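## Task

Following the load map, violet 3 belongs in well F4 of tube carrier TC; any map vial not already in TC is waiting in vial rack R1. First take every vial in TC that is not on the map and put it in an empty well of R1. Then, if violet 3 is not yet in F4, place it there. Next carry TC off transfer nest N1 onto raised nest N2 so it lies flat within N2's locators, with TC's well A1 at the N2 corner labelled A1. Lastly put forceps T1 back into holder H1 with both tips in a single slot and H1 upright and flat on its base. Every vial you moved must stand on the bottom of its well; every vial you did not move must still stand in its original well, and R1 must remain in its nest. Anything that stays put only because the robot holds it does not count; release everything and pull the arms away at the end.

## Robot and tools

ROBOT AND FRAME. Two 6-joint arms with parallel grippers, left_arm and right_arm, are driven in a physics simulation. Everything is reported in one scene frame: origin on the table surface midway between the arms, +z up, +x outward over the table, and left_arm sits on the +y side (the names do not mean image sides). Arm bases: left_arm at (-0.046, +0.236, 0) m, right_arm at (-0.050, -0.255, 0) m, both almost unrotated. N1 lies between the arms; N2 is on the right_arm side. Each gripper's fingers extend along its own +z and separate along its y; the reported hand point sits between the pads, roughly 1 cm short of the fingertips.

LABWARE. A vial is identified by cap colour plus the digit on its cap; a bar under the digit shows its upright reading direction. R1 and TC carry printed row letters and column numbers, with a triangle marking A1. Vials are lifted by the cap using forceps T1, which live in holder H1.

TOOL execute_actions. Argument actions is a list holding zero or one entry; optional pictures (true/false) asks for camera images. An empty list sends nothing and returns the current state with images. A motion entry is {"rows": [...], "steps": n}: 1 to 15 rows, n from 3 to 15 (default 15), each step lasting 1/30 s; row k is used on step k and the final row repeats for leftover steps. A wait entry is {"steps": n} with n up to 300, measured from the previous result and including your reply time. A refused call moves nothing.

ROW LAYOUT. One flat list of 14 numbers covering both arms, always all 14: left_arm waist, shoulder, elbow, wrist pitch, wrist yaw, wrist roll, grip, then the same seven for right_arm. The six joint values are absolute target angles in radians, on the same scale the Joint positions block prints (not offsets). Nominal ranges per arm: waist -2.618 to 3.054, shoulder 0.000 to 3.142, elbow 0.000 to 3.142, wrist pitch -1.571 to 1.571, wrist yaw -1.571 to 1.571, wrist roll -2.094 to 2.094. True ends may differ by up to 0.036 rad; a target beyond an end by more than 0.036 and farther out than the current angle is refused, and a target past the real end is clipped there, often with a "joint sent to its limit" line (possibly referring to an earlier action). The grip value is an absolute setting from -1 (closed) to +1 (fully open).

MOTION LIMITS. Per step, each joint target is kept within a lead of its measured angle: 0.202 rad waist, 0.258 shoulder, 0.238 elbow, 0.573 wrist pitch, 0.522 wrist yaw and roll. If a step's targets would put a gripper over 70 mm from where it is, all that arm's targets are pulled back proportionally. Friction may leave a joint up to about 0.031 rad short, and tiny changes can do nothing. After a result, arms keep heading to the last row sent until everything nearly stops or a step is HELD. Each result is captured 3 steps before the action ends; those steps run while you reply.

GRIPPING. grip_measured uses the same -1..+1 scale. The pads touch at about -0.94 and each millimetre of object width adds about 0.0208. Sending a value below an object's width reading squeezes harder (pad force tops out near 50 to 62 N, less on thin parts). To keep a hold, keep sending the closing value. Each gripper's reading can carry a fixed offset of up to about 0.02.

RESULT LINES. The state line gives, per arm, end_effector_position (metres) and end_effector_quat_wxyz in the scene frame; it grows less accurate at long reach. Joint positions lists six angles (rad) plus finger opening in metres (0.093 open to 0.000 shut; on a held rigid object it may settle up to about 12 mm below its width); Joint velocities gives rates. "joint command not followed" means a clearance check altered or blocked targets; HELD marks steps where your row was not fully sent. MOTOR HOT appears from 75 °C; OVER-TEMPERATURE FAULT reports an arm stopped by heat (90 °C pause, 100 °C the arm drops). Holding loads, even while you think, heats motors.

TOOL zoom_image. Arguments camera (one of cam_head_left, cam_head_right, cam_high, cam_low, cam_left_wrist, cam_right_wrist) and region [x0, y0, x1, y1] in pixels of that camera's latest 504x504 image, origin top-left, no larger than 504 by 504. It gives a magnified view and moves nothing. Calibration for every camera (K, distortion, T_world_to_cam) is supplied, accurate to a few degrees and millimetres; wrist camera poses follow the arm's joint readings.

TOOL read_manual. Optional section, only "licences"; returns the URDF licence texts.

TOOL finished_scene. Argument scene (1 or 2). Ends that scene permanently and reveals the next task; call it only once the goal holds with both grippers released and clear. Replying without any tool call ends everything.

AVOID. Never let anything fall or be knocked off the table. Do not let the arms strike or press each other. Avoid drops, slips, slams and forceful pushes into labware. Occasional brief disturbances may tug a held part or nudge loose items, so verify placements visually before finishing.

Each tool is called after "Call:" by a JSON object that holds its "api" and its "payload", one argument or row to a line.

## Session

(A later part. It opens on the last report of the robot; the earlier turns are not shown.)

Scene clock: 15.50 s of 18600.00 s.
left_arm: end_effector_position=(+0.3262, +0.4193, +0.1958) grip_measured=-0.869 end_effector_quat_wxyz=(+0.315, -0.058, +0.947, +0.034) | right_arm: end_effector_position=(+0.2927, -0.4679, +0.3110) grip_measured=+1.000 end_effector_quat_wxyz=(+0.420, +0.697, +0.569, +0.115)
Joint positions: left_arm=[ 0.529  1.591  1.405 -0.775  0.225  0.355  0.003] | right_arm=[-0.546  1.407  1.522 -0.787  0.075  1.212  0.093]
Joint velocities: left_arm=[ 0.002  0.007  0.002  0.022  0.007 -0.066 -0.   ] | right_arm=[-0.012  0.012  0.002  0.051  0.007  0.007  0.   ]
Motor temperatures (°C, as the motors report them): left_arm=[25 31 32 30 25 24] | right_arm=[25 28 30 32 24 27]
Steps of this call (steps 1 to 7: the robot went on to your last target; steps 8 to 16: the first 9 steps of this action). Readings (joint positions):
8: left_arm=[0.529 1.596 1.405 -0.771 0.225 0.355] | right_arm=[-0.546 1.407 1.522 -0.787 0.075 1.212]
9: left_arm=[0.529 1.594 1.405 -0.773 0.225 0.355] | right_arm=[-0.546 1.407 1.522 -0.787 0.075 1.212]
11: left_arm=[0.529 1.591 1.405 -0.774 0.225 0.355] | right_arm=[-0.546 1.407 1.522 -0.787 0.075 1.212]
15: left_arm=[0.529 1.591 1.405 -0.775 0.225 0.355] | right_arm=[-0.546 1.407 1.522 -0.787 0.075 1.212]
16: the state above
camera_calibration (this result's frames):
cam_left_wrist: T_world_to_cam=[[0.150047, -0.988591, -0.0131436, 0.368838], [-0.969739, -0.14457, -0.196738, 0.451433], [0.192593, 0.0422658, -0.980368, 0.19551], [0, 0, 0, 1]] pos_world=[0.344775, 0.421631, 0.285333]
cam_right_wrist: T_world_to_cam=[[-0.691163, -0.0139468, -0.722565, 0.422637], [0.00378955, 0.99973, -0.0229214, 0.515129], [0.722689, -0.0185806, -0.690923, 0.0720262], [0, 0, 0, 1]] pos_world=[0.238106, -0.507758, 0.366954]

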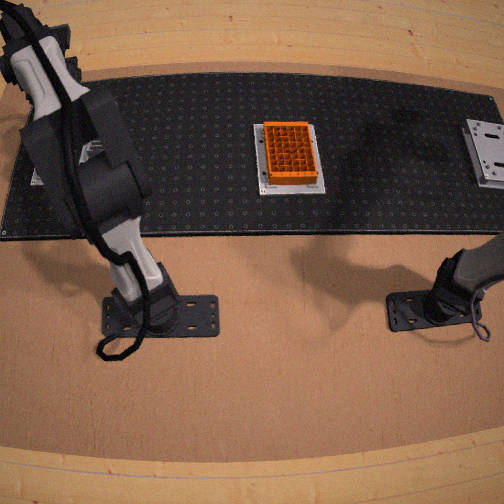

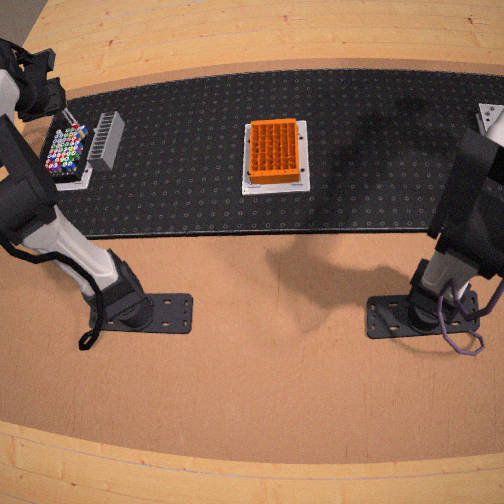

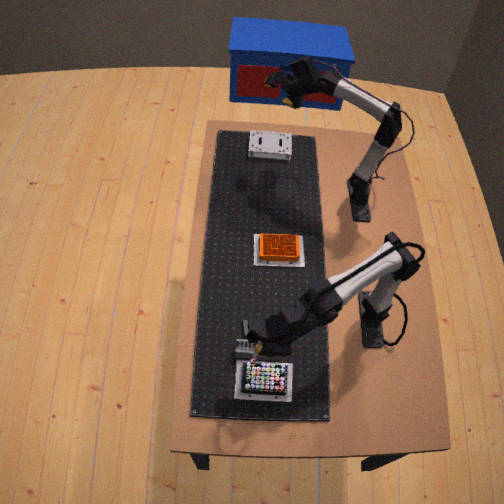

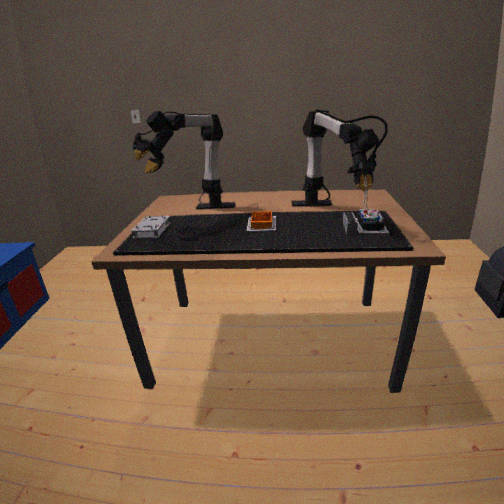

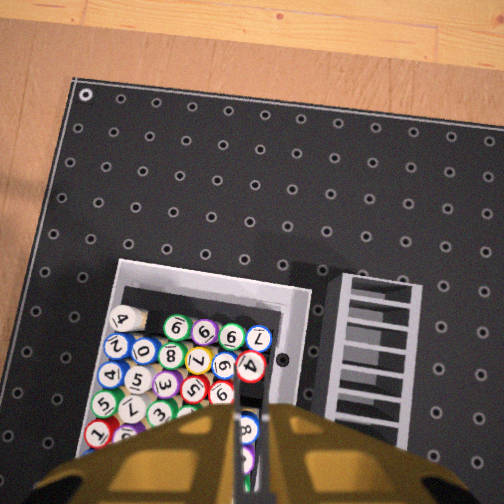

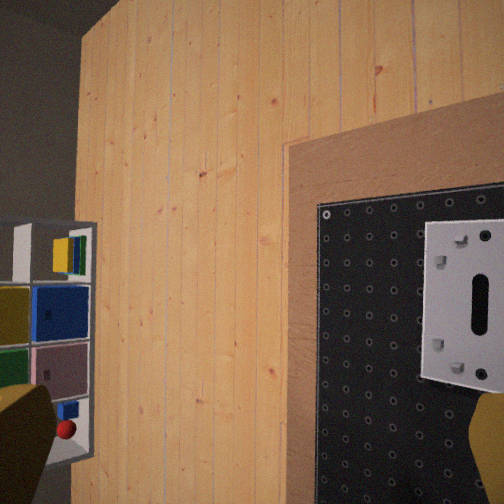

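Call:
{"api": "execute_actions", "payload": {
  "actions": [
    {"rows":[[0.529,1.591,1.445,-0.8,0.225,0.355,-0.88,-0.546,1.407,1.522,-0.787,0.075,1.212,1],[0.529,1.591,1.445,-0.815,0.225,0.355,-0.88,-0.546,1.407,1.522,-0.787,0.075,1.212,1],[0.529,1.591,1.445,-0.828,0.225,0.355,-0.88,-0.546,1.407,1.522,-0.787,0.075,1.212,1]],"steps":15}
  ]
}}

Call:
{"api": "execute_actions", "payload": {
  "actions": [
    {"steps":6}
  ],
  "pictures": true
}}

Call:
{"api": "zoom_image", "payload": {
  "camera": "cam_left_wrist",
  "region": [200, 310, 310, 410]
}}

Call:
{"api": "zoom_image", "payload": {
  "camera": "cam_head_right",
  "region": [60, 110, 105, 155]
}}

Call:
{"api": "zoom_image", "payload": {
  "camera": "cam_high",
  "region": [230, 340, 290, 390]
}}

Scene clock: 16.13 s of 18600.00 s.
left_arm: end_effector_position=(+0.3222, +0.4169, +0.1974) grip_measured=-0.869 end_effector_quat_wxyz=(+0.306, -0.060, +0.950, +0.029) | right_arm: end_effector_position=(+0.2927, -0.4679, +0.3110) grip_measured=+1.000 end_effector_quat_wxyz=(+0.420, +0.697, +0.569, +0.115)
Joint positions: left_arm=[ 0.529  1.591  1.423 -0.815  0.225  0.355  0.003] | right_arm=[-0.546  1.407  1.522 -0.787  0.075  1.212  0.093]
Joint velocities: left_arm=[-0.002 -0.017  0.007 -0.022  0.007 -0.066 -0.001] | right_arm=[ 0.007 -0.002 -0.012 -0.037 -0.007  0.095  0.   ]
Motor temperatures (°C, as the motors report them): left_arm=[25 31 32 30 25 24] | right_arm=[25 28 30 32 24 27]
Steps of this call (steps 1 to 3: the last 3 steps of your previous action; steps 4 to 7: the robot went on to your last target; steps 8 to 19: the first 12 steps of this action). Readings (joint positions):
8: left_arm=[0.529 1.591 1.407 -0.779 0.225 0.355] | right_arm=[-0.546 1.407 1.522 -0.787 0.075 1.212]
9: left_arm=[0.529 1.591 1.411 -0.786 0.225 0.355] | right_arm=[-0.546 1.407 1.522 -0.787 0.075 1.212]
11: left_arm=[0.529 1.591 1.420 -0.798 0.225 0.355] | right_arm=[-0.546 1.407 1.522 -0.787 0.075 1.212]
15: left_arm=[0.529 1.591 1.423 -0.809 0.225 0.355] | right_arm=[-0.546 1.407 1.522 -0.787 0.075 1.212]
19: the state above

Scene clock: 16.33 s of 18600.00 s.
left_arm: end_effector_position=(+0.3218, +0.4166, +0.1971) grip_measured=-0.869 end_effector_quat_wxyz=(+0.305, -0.060, +0.950, +0.028) | right_arm: end_effector_position=(+0.2927, -0.4679, +0.3110) grip_measured=+1.000 end_effector_quat_wxyz=(+0.420, +0.697, +0.569, +0.115)
Joint positions: left_arm=[ 0.529  1.591  1.423 -0.818  0.225  0.355  0.003] | right_arm=[-0.546  1.407  1.522 -0.787  0.075  1.212  0.093]
Joint velocities: left_arm=[-0.017 -0.002  0.002  0.007 -0.051 -0.007 -0.   ] | right_arm=[ 0.012  0.002  0.012 -0.037  0.066 -0.022  0.   ]
Motor temperatures (°C, as the motors report them): left_arm=[25 31 32 30 25 24] | right_arm=[25 28 30 32 24 27]
Kept back: nothing.
Steps of this call (steps 1 to 3: the last 3 steps of your previous action; steps 4 to 6: the robot went on to your last target). Readings (joint positions):
1: left_arm=[0.529 1.591 1.423 -0.816 0.225 0.355] | right_arm=[-0.546 1.407 1.522 -0.787 0.075 1.212]
2: left_arm=[0.529 1.591 1.423 -0.816 0.225 0.355] | right_arm=[-0.546 1.407 1.522 -0.787 0.075 1.212]
4: left_arm=[0.529 1.591 1.423 -0.818 0.225 0.355] | right_arm=[-0.546 1.407 1.522 -0.787 0.075 1.212]
6: the state above
camera_calibration (this result's frames):
cam_left_wrist: T_world_to_cam=[[0.149871, -0.988699, -0.00352134, 0.365053], [-0.973663, -0.146971, -0.174298, 0.444856], [0.171811, 0.0295508, -0.984687, 0.210573], [0, 0, 0, 1]] pos_world=[0.342251, 0.420086, 0.286172]
cam_right_wrist: T_world_to_cam=[[-0.691163, -0.0139468, -0.722565, 0.422637], [0.00378955, 0.99973, -0.0229214, 0.515129], [0.722689, -0.0185806, -0.690923, 0.0720262], [0, 0, 0, 1]] pos_world=[0.238106, -0.507758, 0.366954]

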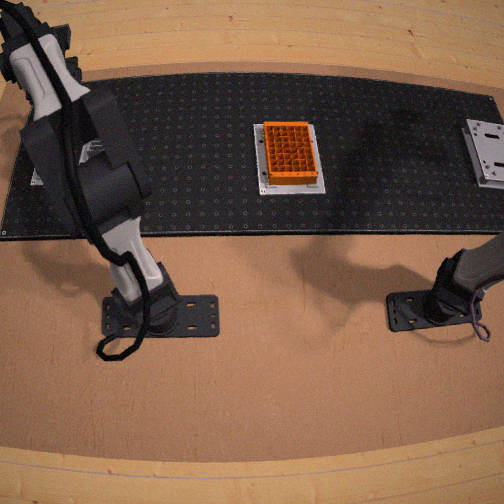

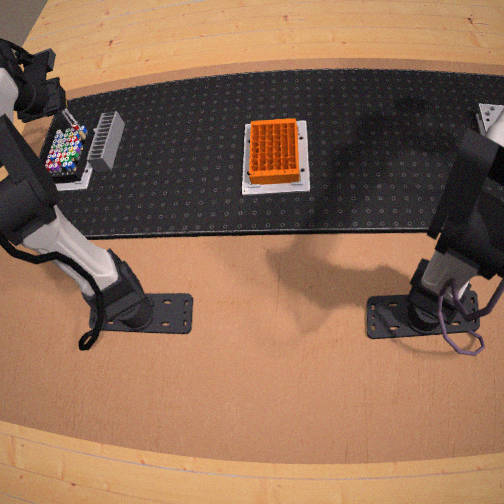

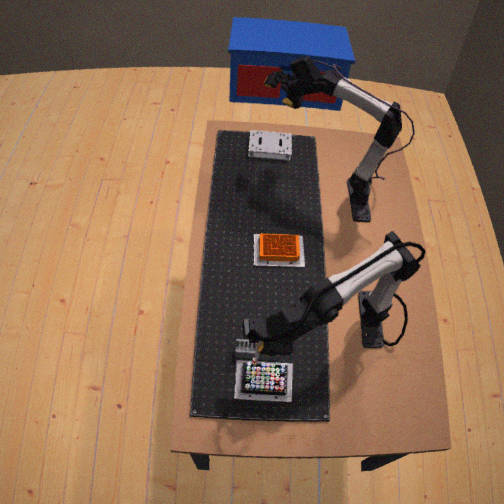

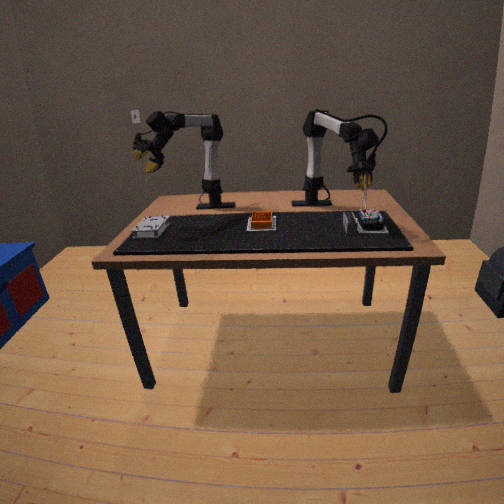

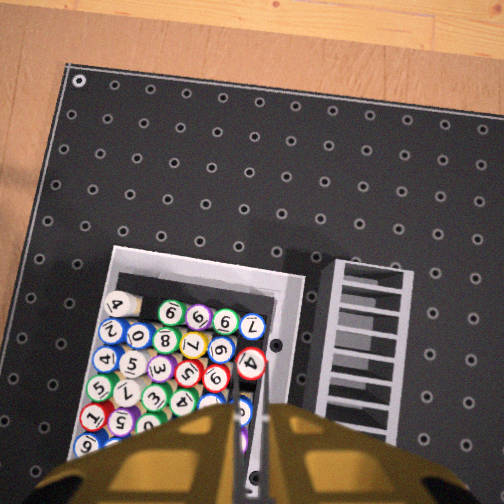

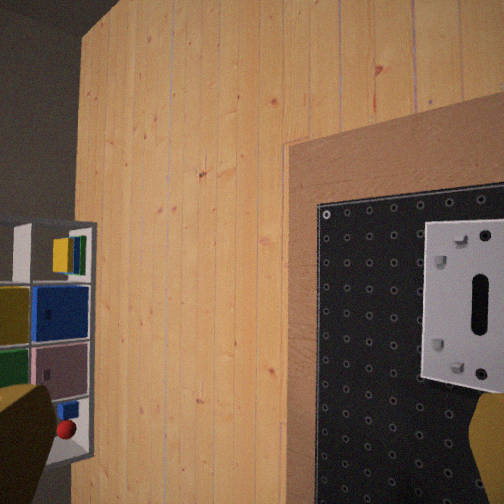

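Region (200, 310, 310, 410) of cam_left_wrist's 504x504 image, scaled by 4.582, with more detail than that image has; it fills the top 458 rows of this view, and the rest is white.

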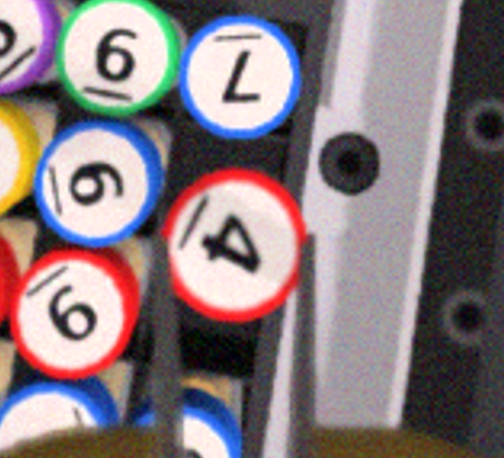

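Region (60, 110, 105, 155) of cam_head_right's 504x504 image, scaled by 11.200, with more detail than that image has.

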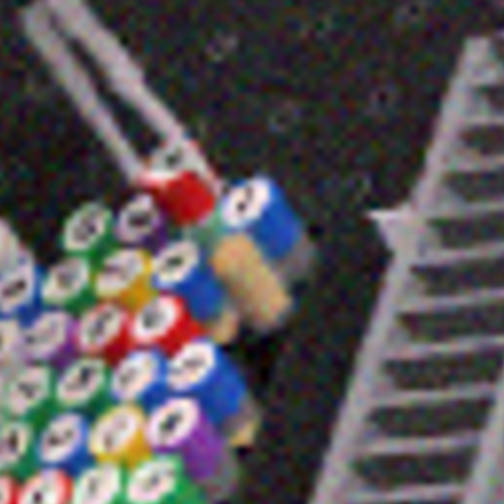

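Region (230, 340, 290, 390) of cam_high's 504x504 image, scaled by 8.400, with more detail than that image has.

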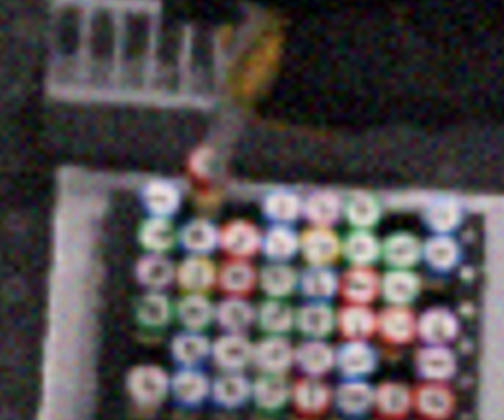

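Call:
{"api": "execute_actions", "payload": {
  "actions": [
    {"rows":[[0.529,1.591,1.43,-0.778,0.225,0.355,-0.88,-0.546,1.407,1.522,-0.787,0.075,1.212,1]],"steps":15}
  ]
}}

Call:
{"api": "execute_actions", "payload": {
  "actions": [
    {"rows":[[0.529,1.612,1.43,-0.79,0.225,0.355,-0.88,-0.546,1.407,1.522,-0.787,0.075,1.212,1],[0.529,1.615,1.43,-0.79,0.225,0.355,-0.88,-0.546,1.407,1.522,-0.787,0.075,1.212,1],[0.529,1.618,1.43,-0.79,0.225,0.355,-0.88,-0.546,1.407,1.522,-0.787,0.075,1.212,1],[0.529,1.621,1.43,-0.79,0.225,0.355,-0.88,-0.546,1.407,1.522,-0.787,0.075,1.212,1],[0.529,1.624,1.43,-0.79,0.225,0.355,-0.88,-0.546,1.407,1.522,-0.787,0.075,1.212,1],[0.529,1.627,1.43,-0.79,0.225,0.355,-0.88,-0.546,1.407,1.522,-0.787,0.075,1.212,1],[0.529,1.63,1.43,-0.79,0.225,0.355,-0.88,-0.546,1.407,1.522,-0.787,0.075,1.212,1]],"steps":15}
  ],
  "pictures": true
}}

Call:
{"api": "zoom_image", "payload": {
  "camera": "cam_left_wrist",
  "region": [200, 310, 310, 410]
}}

Call:
{"api": "zoom_image", "payload": {
  "camera": "cam_head_right",
  "region": [60, 110, 105, 155]
}}

Scene clock: 17.10 s of 18600.00 s.
left_arm: end_effector_position=(+0.3240, +0.4180, +0.1988) grip_measured=-0.869 end_effector_quat_wxyz=(+0.310, -0.059, +0.948, +0.031) | right_arm: end_effector_position=(+0.2927, -0.4679, +0.3110) grip_measured=+1.000 end_effector_quat_wxyz=(+0.420, +0.697, +0.569, +0.115)
Joint positions: left_arm=[ 0.529  1.591  1.423 -0.805  0.225  0.355  0.003] | right_arm=[-0.546  1.407  1.522 -0.787  0.075  1.212  0.093]
Joint velocities: left_arm=[ 0.002  0.007 -0.012 -0.007 -0.037  0.022 -0.001] | right_arm=[-0.007 -0.027 -0.007  0.081 -0.051  0.007  0.   ]
Motor temperatures (°C, as the motors report them): left_arm=[25 31 32 30 25 24] | right_arm=[25 28 30 32 24 27]
Steps of this call (steps 1 to 11: the robot went on to your last target; steps 12 to 23: the first 12 steps of this action). Readings (joint positions):
12: left_arm=[0.529 1.591 1.423 -0.818 0.225 0.355] | right_arm=[-0.546 1.407 1.522 -0.787 0.075 1.212]
13: left_arm=[0.529 1.591 1.423 -0.815 0.225 0.355] | right_arm=[-0.546 1.407 1.522 -0.787 0.075 1.212]
15: left_arm=[0.529 1.591 1.423 -0.810 0.225 0.355] | right_arm=[-0.546 1.407 1.522 -0.787 0.075 1.212]
19: left_arm=[0.529 1.591 1.423 -0.806 0.225 0.355] | right_arm=[-0.546 1.407 1.522 -0.787 0.075 1.212]
23: the state above

Scene clock: 17.60 s of 18600.00 s.
left_arm: end_effector_position=(+0.3260, +0.4192, +0.1885) grip_measured=-0.869 end_effector_quat_wxyz=(+0.299, -0.061, +0.952, +0.026) | right_arm: end_effector_position=(+0.2927, -0.4679, +0.3110) grip_measured=+1.000 end_effector_quat_wxyz=(+0.420, +0.697, +0.569, +0.115)
Joint positions: left_arm=[ 0.529  1.618  1.423 -0.804  0.225  0.355  0.003] | right_arm=[-0.546  1.407  1.522 -0.787  0.075  1.212  0.093]
Joint velocities: left_arm=[-0.002  0.012  0.007 -0.007 -0.037 -0.095 -0.   ] | right_arm=[-0.002 -0.012 -0.022  0.066 -0.007 -0.081  0.   ]
Motor temperatures (°C, as the motors report them): left_arm=[25 31 32 30 25 24] | right_arm=[25 28 30 32 24 27]
Steps of this call (steps 1 to 3: the last 3 steps of your previous action; steps 4 to 15: the first 12 steps of this action). Readings (joint positions):
4: left_arm=[0.529 1.591 1.423 -0.804 0.225 0.355] | right_arm=[-0.546 1.407 1.522 -0.787 0.075 1.212]
5: left_arm=[0.529 1.591 1.423 -0.804 0.225 0.355] | right_arm=[-0.546 1.407 1.522 -0.787 0.075 1.212]
7: left_arm=[0.529 1.592 1.423 -0.804 0.225 0.355] | right_arm=[-0.546 1.407 1.522 -0.787 0.075 1.212]
11: left_arm=[0.529 1.607 1.423 -0.804 0.225 0.355] | right_arm=[-0.546 1.407 1.522 -0.787 0.075 1.212]
15: the state above
camera_calibration (this result's frames):
cam_left_wrist: T_world_to_cam=[[0.149859, -0.988706, 0.001365, 0.366023], [-0.975473, -0.148078, -0.162863, 0.446731], [0.161226, 0.023075, -0.986648, 0.20784], [0, 0, 0, 1]] pos_world=[0.347413, 0.423245, 0.277322]
cam_right_wrist: T_world_to_cam=[[-0.691163, -0.0139468, -0.722565, 0.422637], [0.00378955, 0.99973, -0.0229214, 0.515129], [0.722689, -0.0185806, -0.690923, 0.0720262], [0, 0, 0, 1]] pos_world=[0.238106, -0.507758, 0.366954]

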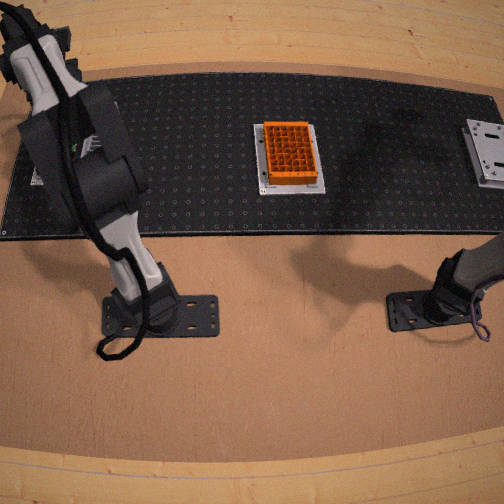

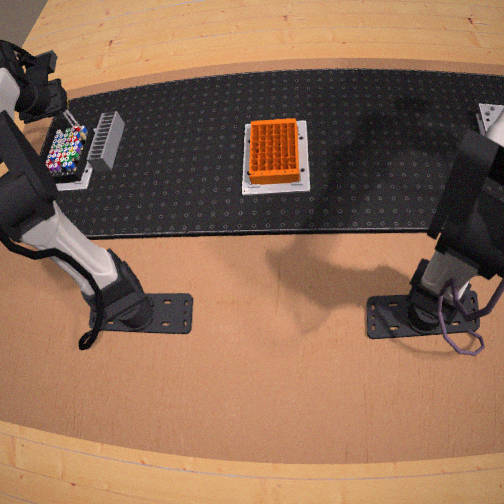

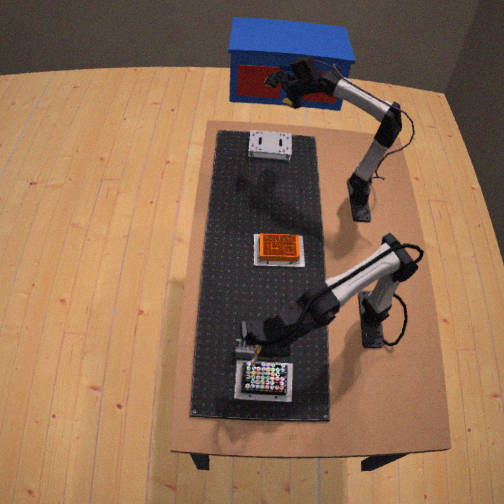

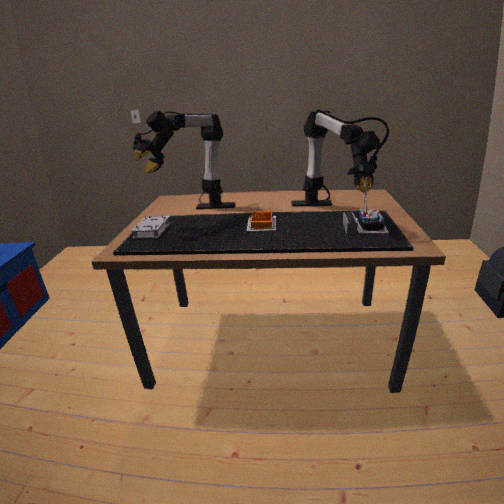

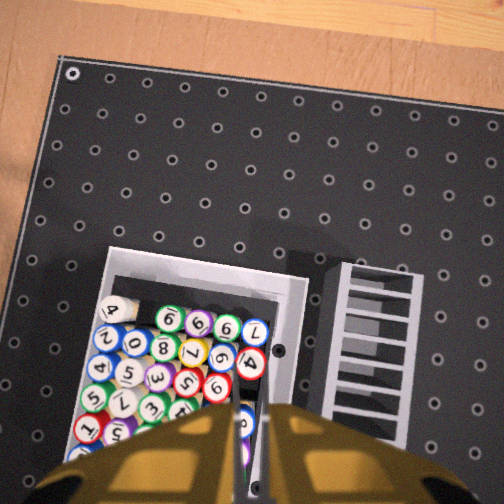

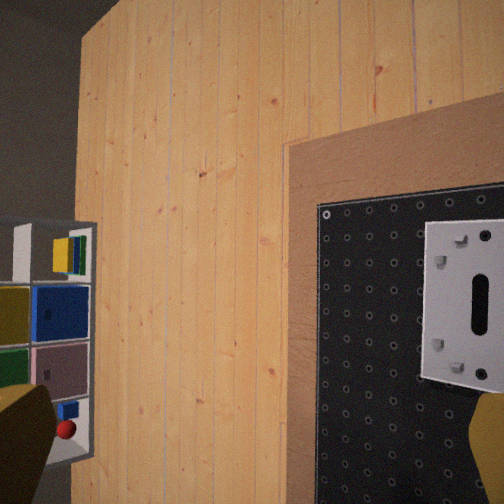

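Region (200, 310, 310, 410) of cam_left_wrist's 504x504 image, scaled by 4.582, with more detail than that image has; it fills the top 458 rows of this view, and the rest is white.

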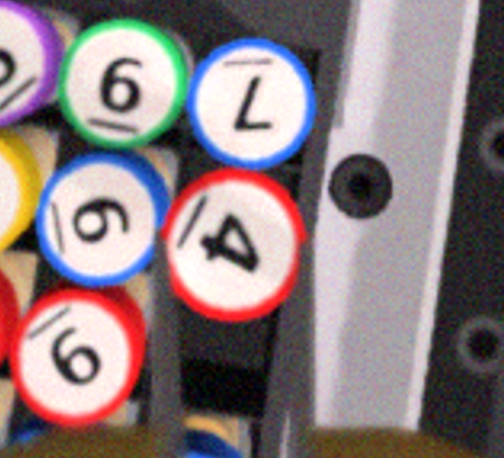

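Region (60, 110, 105, 155) of cam_head_right's 504x504 image, scaled by 11.200, with more detail than that image has.

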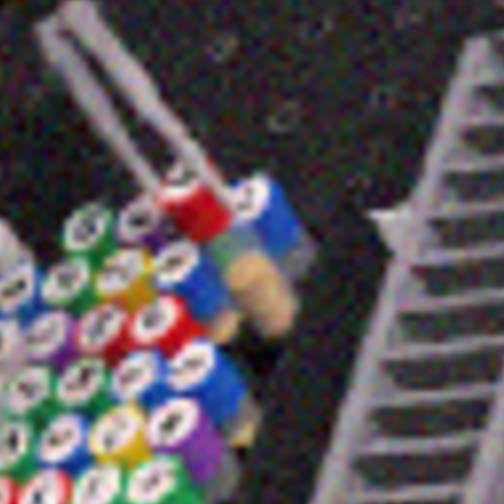

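Call:
{"api": "execute_actions", "payload": {
  "actions": [
    {"rows":[[0.529,1.639,1.43,-0.815,0.225,0.355,-0.88,-0.546,1.407,1.522,-0.787,0.075,1.212,1],[0.529,1.642,1.43,-0.815,0.225,0.355,-0.88,-0.546,1.407,1.522,-0.787,0.075,1.212,1],[0.529,1.645,1.43,-0.815,0.225,0.355,-0.88,-0.546,1.407,1.522,-0.787,0.075,1.212,1],[0.529,1.648,1.43,-0.815,0.225,0.355,-0.88,-0.546,1.407,1.522,-0.787,0.075,1.212,1],[0.529,1.651,1.43,-0.815,0.225,0.355,-0.88,-0.546,1.407,1.522,-0.787,0.075,1.212,1],[0.529,1.654,1.43,-0.815,0.225,0.355,-0.88,-0.546,1.407,1.522,-0.787,0.075,1.212,1],[0.529,1.657,1.43,-0.815,0.225,0.355,-0.88,-0.546,1.407,1.522,-0.787,0.075,1.212,1],[0.529,1.66,1.43,-0.815,0.225,0.355,-0.88,-0.546,1.407,1.522,-0.787,0.075,1.212,1]],"steps":15}
  ],
  "pictures": true
}}

Call:
{"api": "zoom_image", "payload": {
  "camera": "cam_left_wrist",
  "region": [200, 310, 310, 410]
}}

Call:
{"api": "zoom_image", "payload": {
  "camera": "cam_head_right",
  "region": [60, 110, 105, 155]
}}

Scene clock: 18.20 s of 18600.00 s.
left_arm: end_effector_position=(+0.3276, +0.4202, +0.1766) grip_measured=-0.869 end_effector_quat_wxyz=(+0.286, -0.063, +0.956, +0.019) | right_arm: end_effector_position=(+0.2927, -0.4679, +0.3110) grip_measured=+1.000 end_effector_quat_wxyz=(+0.420, +0.697, +0.569, +0.115)
Joint positions: left_arm=[ 0.529  1.648  1.423 -0.805  0.225  0.355  0.003] | right_arm=[-0.546  1.407  1.522 -0.787  0.075  1.212  0.093]
Joint velocities: left_arm=[ 0.007  0.022 -0.007 -0.022 -0.022 -0.066 -0.   ] | right_arm=[ 0.007  0.007  0.002 -0.037 -0.022 -0.037  0.   ]
Motor temperatures (°C, as the motors report them): left_arm=[25 31 32 30 25 24] | right_arm=[25 28 30 32 24 27]
Steps of this call (steps 1 to 3: the last 3 steps of your previous action; steps 4 to 6: the robot went on to your last target; steps 7 to 18: the first 12 steps of this action). Readings (joint positions):
7: left_arm=[0.529 1.618 1.423 -0.804 0.225 0.355] | right_arm=[-0.546 1.407 1.522 -0.787 0.075 1.212]
8: left_arm=[0.529 1.618 1.423 -0.804 0.225 0.355] | right_arm=[-0.546 1.407 1.522 -0.787 0.075 1.212]
10: left_arm=[0.529 1.619 1.423 -0.805 0.225 0.355] | right_arm=[-0.546 1.407 1.522 -0.787 0.075 1.212]
14: left_arm=[0.529 1.635 1.423 -0.805 0.225 0.355] | right_arm=[-0.546 1.407 1.522 -0.787 0.075 1.212]
18: the state above
camera_calibration (this result's frames):
cam_left_wrist: T_world_to_cam=[[0.150049, -0.98859, 0.0132083, 0.364574], [-0.979351, -0.150451, -0.135039, 0.443885], [0.135486, 0.00732698, -0.990752, 0.211659], [0, 0, 0, 1]] pos_world=[0.351339, 0.425646, 0.264828]
cam_right_wrist: T_world_to_cam=[[-0.691163, -0.0139468, -0.722565, 0.422637], [0.00378955, 0.99973, -0.0229214, 0.515129], [0.722689, -0.0185806, -0.690923, 0.0720262], [0, 0, 0, 1]] pos_world=[0.238106, -0.507758, 0.366954]

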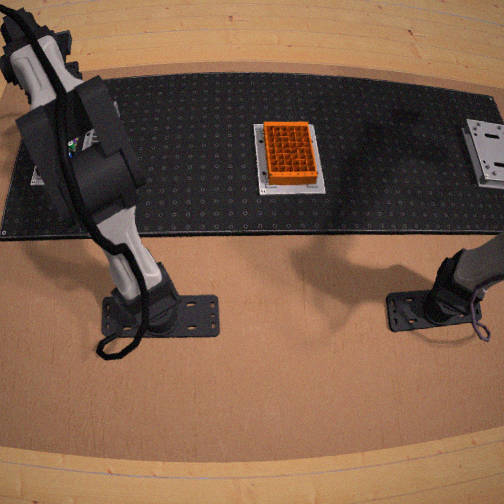

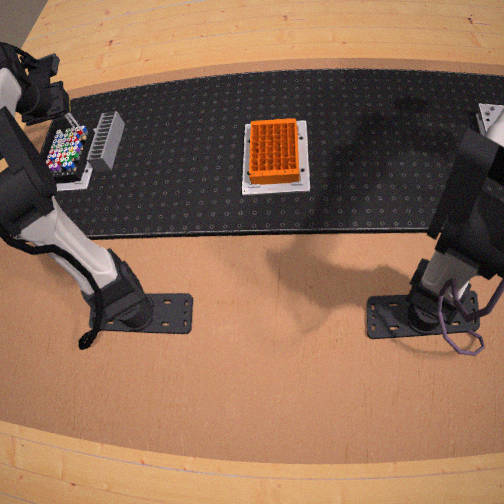

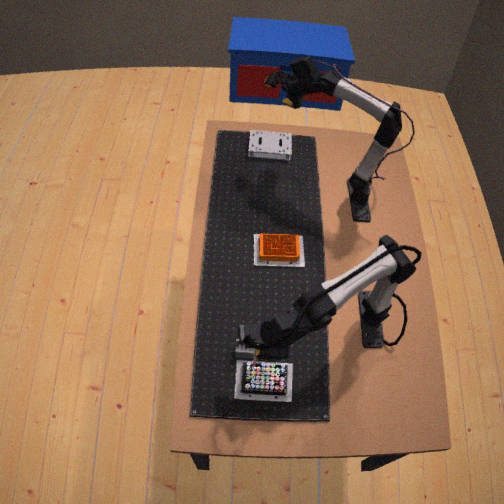

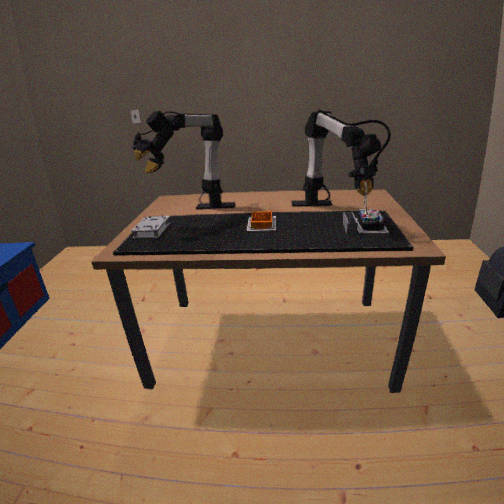

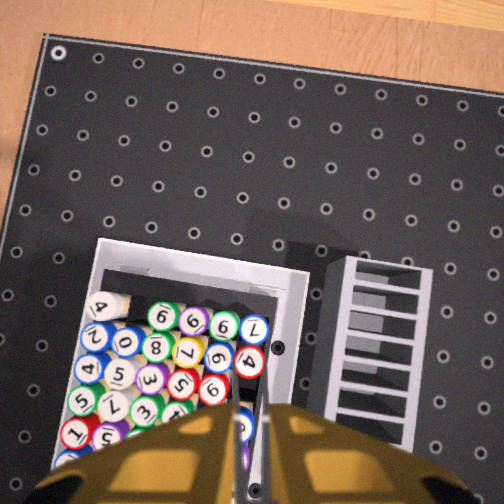

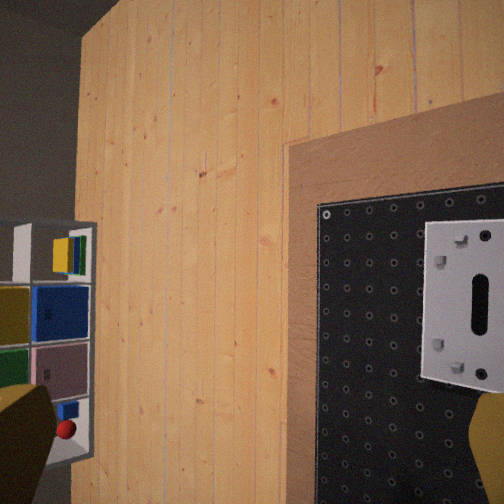

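Region (200, 310, 310, 410) of cam_left_wrist's 504x504 image, scaled by 4.582, with more detail than that image has; it fills the top 458 rows of this view, and the rest is white.

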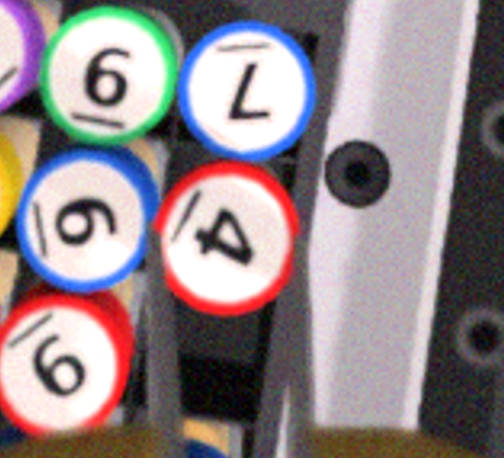

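Region (60, 110, 105, 155) of cam_head_right's 504x504 image, scaled by 11.200, with more detail than that image has.

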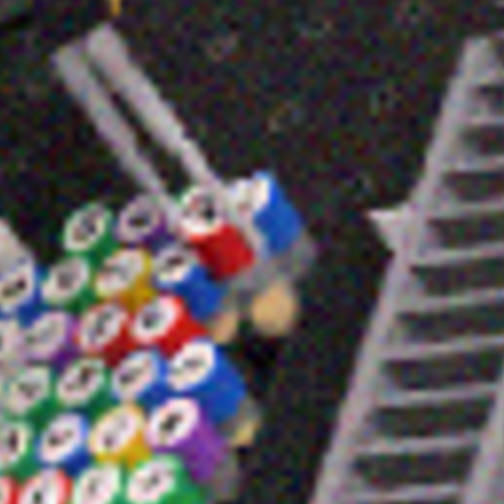

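Call:
{"api": "execute_actions", "payload": {
  "actions": [
    {"rows":[[0.529,1.669,1.43,-0.805,0.225,0.355,-0.88,-0.546,1.407,1.522,-0.787,0.075,1.212,1],[0.529,1.673,1.43,-0.805,0.225,0.355,-0.88,-0.546,1.407,1.522,-0.787,0.075,1.212,1],[0.529,1.677,1.43,-0.805,0.225,0.355,-0.88,-0.546,1.407,1.522,-0.787,0.075,1.212,1],[0.529,1.681,1.43,-0.805,0.225,0.355,-0.88,-0.546,1.407,1.522,-0.787,0.075,1.212,1],[0.529,1.683,1.43,-0.805,0.225,0.355,-0.88,-0.546,1.407,1.522,-0.787,0.075,1.212,1],[0.529,1.683,1.43,-0.805,0.225,0.355,-0.88,-0.546,1.407,1.522,-0.787,0.075,1.212,1],[0.529,1.683,1.43,-0.805,0.225,0.355,-0.88,-0.546,1.407,1.522,-0.787,0.075,1.212,1],[0.529,1.683,1.43,-0.805,0.225,0.355,-0.88,-0.546,1.407,1.522,-0.787,0.075,1.212,1],[0.529,1.683,1.43,-0.805,0.225,0.355,-0.88,-0.546,1.407,1.522,-0.787,0.075,1.212,1],[0.529,1.683,1.43,-0.805,0.225,0.355,-0.85,-0.546,1.407,1.522,-0.787,0.075,1.212,1],[0.529,1.683,1.43,-0.805,0.225,0.355,-0.82,-0.546,1.407,1.522,-0.787,0.075,1.212,1],[0.529,1.683,1.43,-0.805,0.225,0.355,-0.8,-0.546,1.407,1.522,-0.787,0.075,1.212,1],[0.529,1.683,1.43,-0.805,0.225,0.355,-0.78,-0.546,1.407,1.522,-0.787,0.075,1.212,1]],"steps":15}
  ]
}}

Call:
{"api": "execute_actions", "payload": {
  "actions": [
    {"rows":[[0.529,1.64,1.43,-0.805,0.225,0.355,-0.78,-0.546,1.407,1.522,-0.787,0.075,1.212,1],[0.529,1.63,1.43,-0.805,0.225,0.355,-0.78,-0.546,1.407,1.522,-0.787,0.075,1.212,1],[0.529,1.62,1.43,-0.805,0.225,0.355,-0.78,-0.546,1.407,1.522,-0.787,0.075,1.212,1],[0.529,1.61,1.43,-0.805,0.225,0.355,-0.78,-0.546,1.407,1.522,-0.787,0.075,1.212,1],[0.529,1.603,1.43,-0.805,0.225,0.355,-0.78,-0.546,1.407,1.522,-0.787,0.075,1.212,1],[0.529,1.603,1.43,-0.805,0.225,0.355,-0.78,-0.546,1.407,1.522,-0.787,0.075,1.212,1],[0.529,1.603,1.43,-0.78,0.225,0.355,-0.78,-0.546,1.407,1.522,-0.787,0.075,1.212,1],[0.529,1.603,1.43,-0.753,0.225,0.355,-0.78,-0.546,1.407,1.522,-0.787,0.075,1.212,1],[0.529,1.603,1.43,-0.753,0.225,0.355,-0.78,-0.546,1.407,1.522,-0.787,0.075,1.212,1],[0.55,1.603,1.43,-0.753,0.225,0.355,-0.78,-0.546,1.407,1.522,-0.787,0.075,1.212,1],[0.57,1.603,1.43,-0.753,0.225,0.355,-0.78,-0.546,1.407,1.522,-0.787,0.075,1.212,1],[0.59,1.603,1.43,-0.753,0.225,0.355,-0.78,-0.546,1.407,1.522,-0.787,0.075,1.212,1],[0.61,1.603,1.43,-0.753,0.225,0.355,-0.78,-0.546,1.407,1.522,-0.787,0.075,1.212,1],[0.63,1.603,1.43,-0.753,0.225,0.355,-0.78,-0.546,1.407,1.522,-0.787,0.075,1.212,1],[0.64,1.603,1.43,-0.753,0.225,0.355,-0.78,-0.546,1.407,1.522,-0.787,0.075,1.212,1]],"steps":15}
  ]
}}

Call:
{"api": "execute_actions", "payload": {
  "actions": [
    {"steps":12}
  ],
  "pictures": true
}}

Call:
{"api": "zoom_image", "payload": {
  "camera": "cam_left_wrist",
  "region": [200, 310, 310, 410]
}}

Call:
{"api": "zoom_image", "payload": {
  "camera": "cam_head_right",
  "region": [45, 110, 105, 165]
}}

Scene clock: 19.23 s of 18600.00 s.
left_arm: end_effector_position=(+0.3287, +0.4209, +0.1682) grip_measured=-0.810 end_effector_quat_wxyz=(+0.277, -0.064, +0.958, +0.014) | right_arm: end_effector_position=(+0.2927, -0.4679, +0.3110) grip_measured=+1.000 end_effector_quat_wxyz=(+0.420, +0.697, +0.569, +0.115)
Joint positions: left_arm=[ 0.529  1.669  1.423 -0.805  0.225  0.355  0.006] | right_arm=[-0.546  1.407  1.522 -0.787  0.075  1.212  0.093]
Joint velocities: left_arm=[ 0.022 -0.007  0.002  0.051 -0.022  0.007  0.021] | right_arm=[ 0.007 -0.022 -0.007  0.007  0.007 -0.081  0.   ]
Motor temperatures (°C, as the motors report them): left_arm=[25 31 33 30 25 24] | right_arm=[25 28 30 32 24 27]
Steps of this call (steps 1 to 3: the last 3 steps of your previous action; steps 4 to 15: the robot went on to your last target; steps 16 to 19: nothing new was sent; steps 20 to 31: the first 12 steps of this action). Readings (joint positions):
20: left_arm=[0.529 1.648 1.423 -0.805 0.225 0.355] | right_arm=[-0.546 1.407 1.522 -0.787 0.075 1.212]
21: left_arm=[0.529 1.648 1.423 -0.805 0.225 0.355] | right_arm=[-0.546 1.407 1.522 -0.787 0.075 1.212]
23: left_arm=[0.529 1.651 1.423 -0.805 0.225 0.355] | right_arm=[-0.546 1.407 1.522 -0.787 0.075 1.212]
27: left_arm=[0.529 1.665 1.423 -0.805 0.225 0.355] | right_arm=[-0.546 1.407 1.522 -0.787 0.075 1.212]
31: the state above

Scene clock: 19.73 s of 18600.00 s.
left_arm: end_effector_position=(+0.3270, +0.4255, +0.1886) grip_measured=-0.782 end_effector_quat_wxyz=(+0.304, -0.066, +0.950, +0.029) | right_arm: end_effector_position=(+0.2927, -0.4679, +0.3110) grip_measured=+1.000 end_effector_quat_wxyz=(+0.420, +0.697, +0.569, +0.115)
Joint positions: left_arm=[ 0.541  1.623  1.423 -0.787  0.227  0.355  0.008] | right_arm=[-0.546  1.407  1.522 -0.787  0.075  1.212  0.093]
Joint velocities: left_arm=[ 0.295 -0.002  0.002 -0.037  0.037  0.007  0.   ] | right_arm=[ 0.002  0.012 -0.007 -0.037  0.022 -0.007  0.   ]
Motor temperatures (°C, as the motors report them): left_arm=[25 31 33 30 25 24] | right_arm=[25 28 30 32 24 27]
Steps of this call (steps 1 to 3: the last 3 steps of your previous action; steps 4 to 15: the first 12 steps of this action). Readings (joint positions):
4: left_arm=[0.529 1.669 1.423 -0.805 0.225 0.355] | right_arm=[-0.546 1.407 1.522 -0.787 0.075 1.212]
5: left_arm=[0.529 1.668 1.423 -0.805 0.225 0.355] | right_arm=[-0.546 1.407 1.522 -0.787 0.075 1.212]
7: left_arm=[0.529 1.662 1.423 -0.805 0.225 0.355] | right_arm=[-0.546 1.407 1.522 -0.787 0.075 1.212]
11: left_arm=[0.529 1.632 1.423 -0.802 0.225 0.355] | right_arm=[-0.546 1.407 1.522 -0.787 0.075 1.212]
15: the state above

Scene clock: 20.13 s of 18600.00 s.
left_arm: end_effector_position=(+0.3095, +0.4596, +0.1899) grip_measured=-0.780 end_effector_quat_wxyz=(+0.308, -0.110, +0.944, +0.042) | right_arm: end_effector_position=(+0.2927, -0.4679, +0.3110) grip_measured=+1.000 end_effector_quat_wxyz=(+0.420, +0.697, +0.569, +0.115)
Joint positions: left_arm=[ 0.635  1.623  1.423 -0.779  0.234  0.351  0.008] | right_arm=[-0.546  1.407  1.522 -0.787  0.075  1.212  0.093]
Joint velocities: left_arm=[ 0.007 -0.002  0.002 -0.007  0.007 -0.007  0.   ] | right_arm=[-0.007 -0.002 -0.007 -0.007  0.066  0.007  0.   ]
Motor temperatures (°C, as the motors report them): left_arm=[25 31 33 30 25 24] | right_arm=[25 28 30 33 24 27]
Kept back: nothing.
Steps of this call (steps 1 to 3: the last 3 steps of your previous action; steps 4 to 12: the robot went on to your last target). Readings (joint positions):
1: left_arm=[0.554 1.623 1.423 -0.786 0.230 0.355] | right_arm=[-0.546 1.407 1.522 -0.787 0.075 1.212]
2: left_arm=[0.571 1.623 1.423 -0.786 0.237 0.354] | right_arm=[-0.546 1.407 1.522 -0.787 0.075 1.212]
4: left_arm=[0.602 1.623 1.423 -0.786 0.258 0.351] | right_arm=[-0.546 1.407 1.522 -0.787 0.075 1.212]
8: left_arm=[0.634 1.623 1.423 -0.780 0.238 0.351] | right_arm=[-0.546 1.407 1.522 -0.787 0.075 1.212]
12: the state above
camera_calibration (this result's frames):
cam_left_wrist: T_world_to_cam=[[0.251759, -0.967786, 0.00291149, 0.366945], [-0.95117, -0.24799, -0.183784, 0.479239], [0.178586, 0.0435, -0.982962, 0.19556], [0, 0, 0, 1]] pos_world=[0.328531, 0.465463, 0.279236]
cam_right_wrist: T_world_to_cam=[[-0.691163, -0.0139468, -0.722565, 0.422637], [0.00378955, 0.99973, -0.0229214, 0.515129], [0.722689, -0.0185806, -0.690923, 0.0720262], [0, 0, 0, 1]] pos_world=[0.238106, -0.507758, 0.366954]

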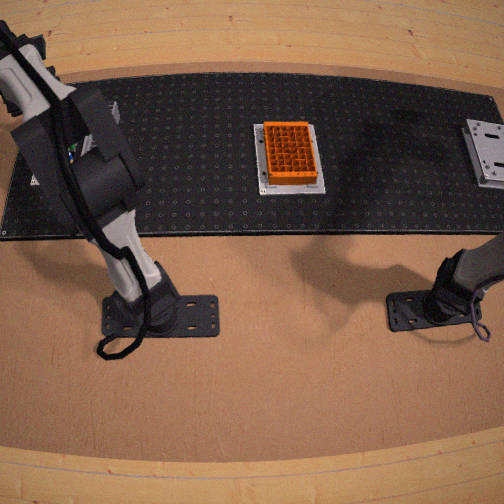

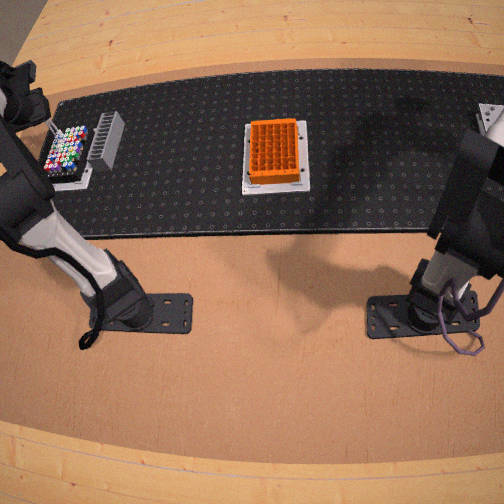

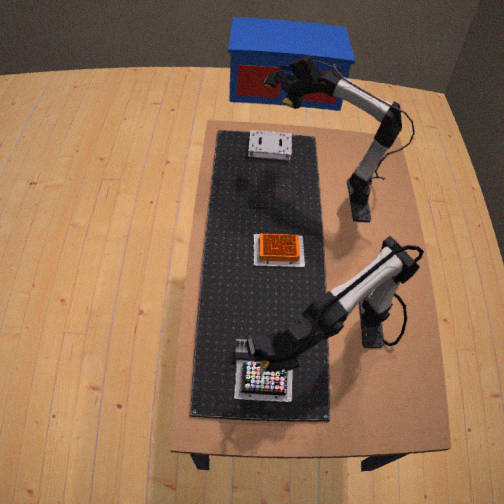

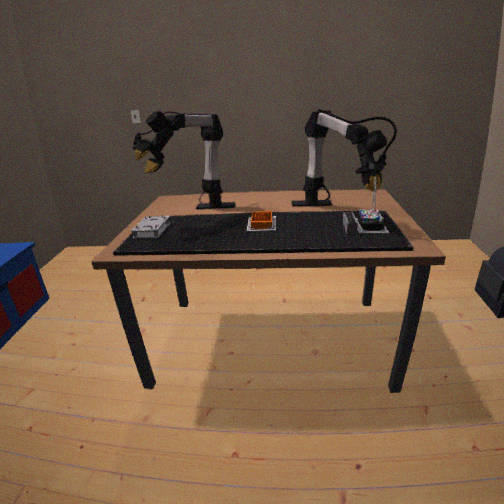

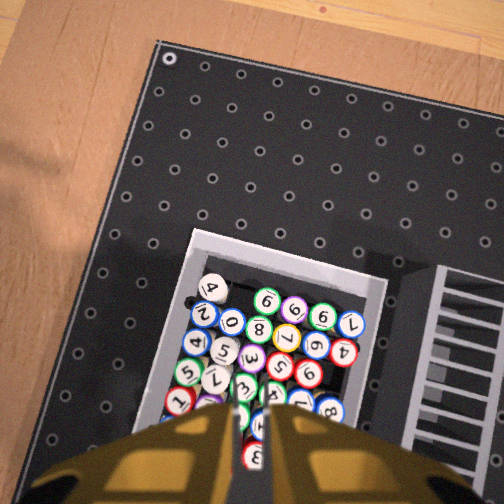

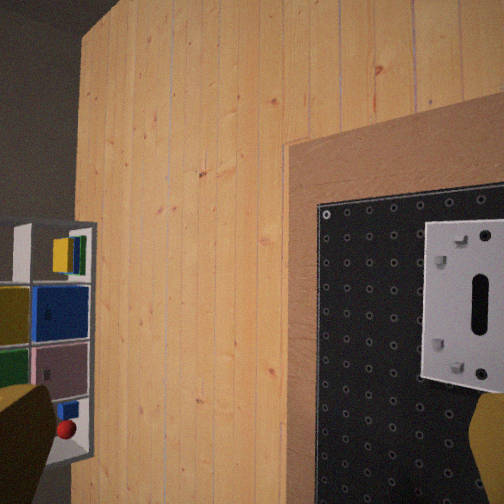

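Region (200, 310, 310, 410) of cam_left_wrist's 504x504 image, scaled by 4.582, with more detail than that image has; it fills the top 458 rows of this view, and the rest is white.

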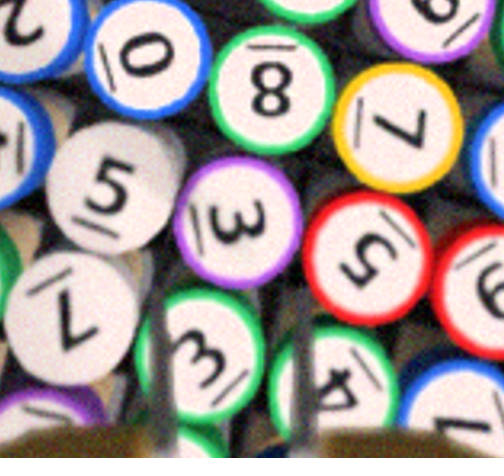

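Region (45, 110, 105, 165) of cam_head_right's 504x504 image, scaled by 8.400, with more detail than that image has; it fills the top 462 rows of this view, and the rest is white.

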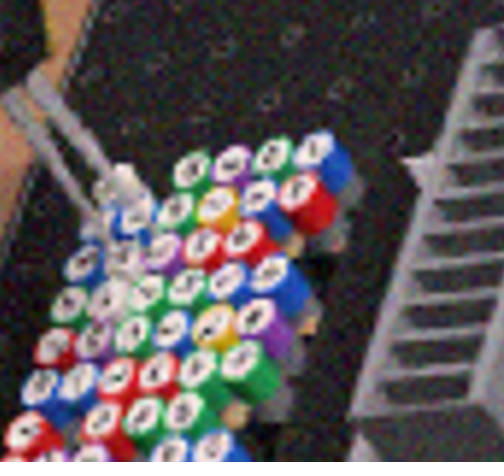

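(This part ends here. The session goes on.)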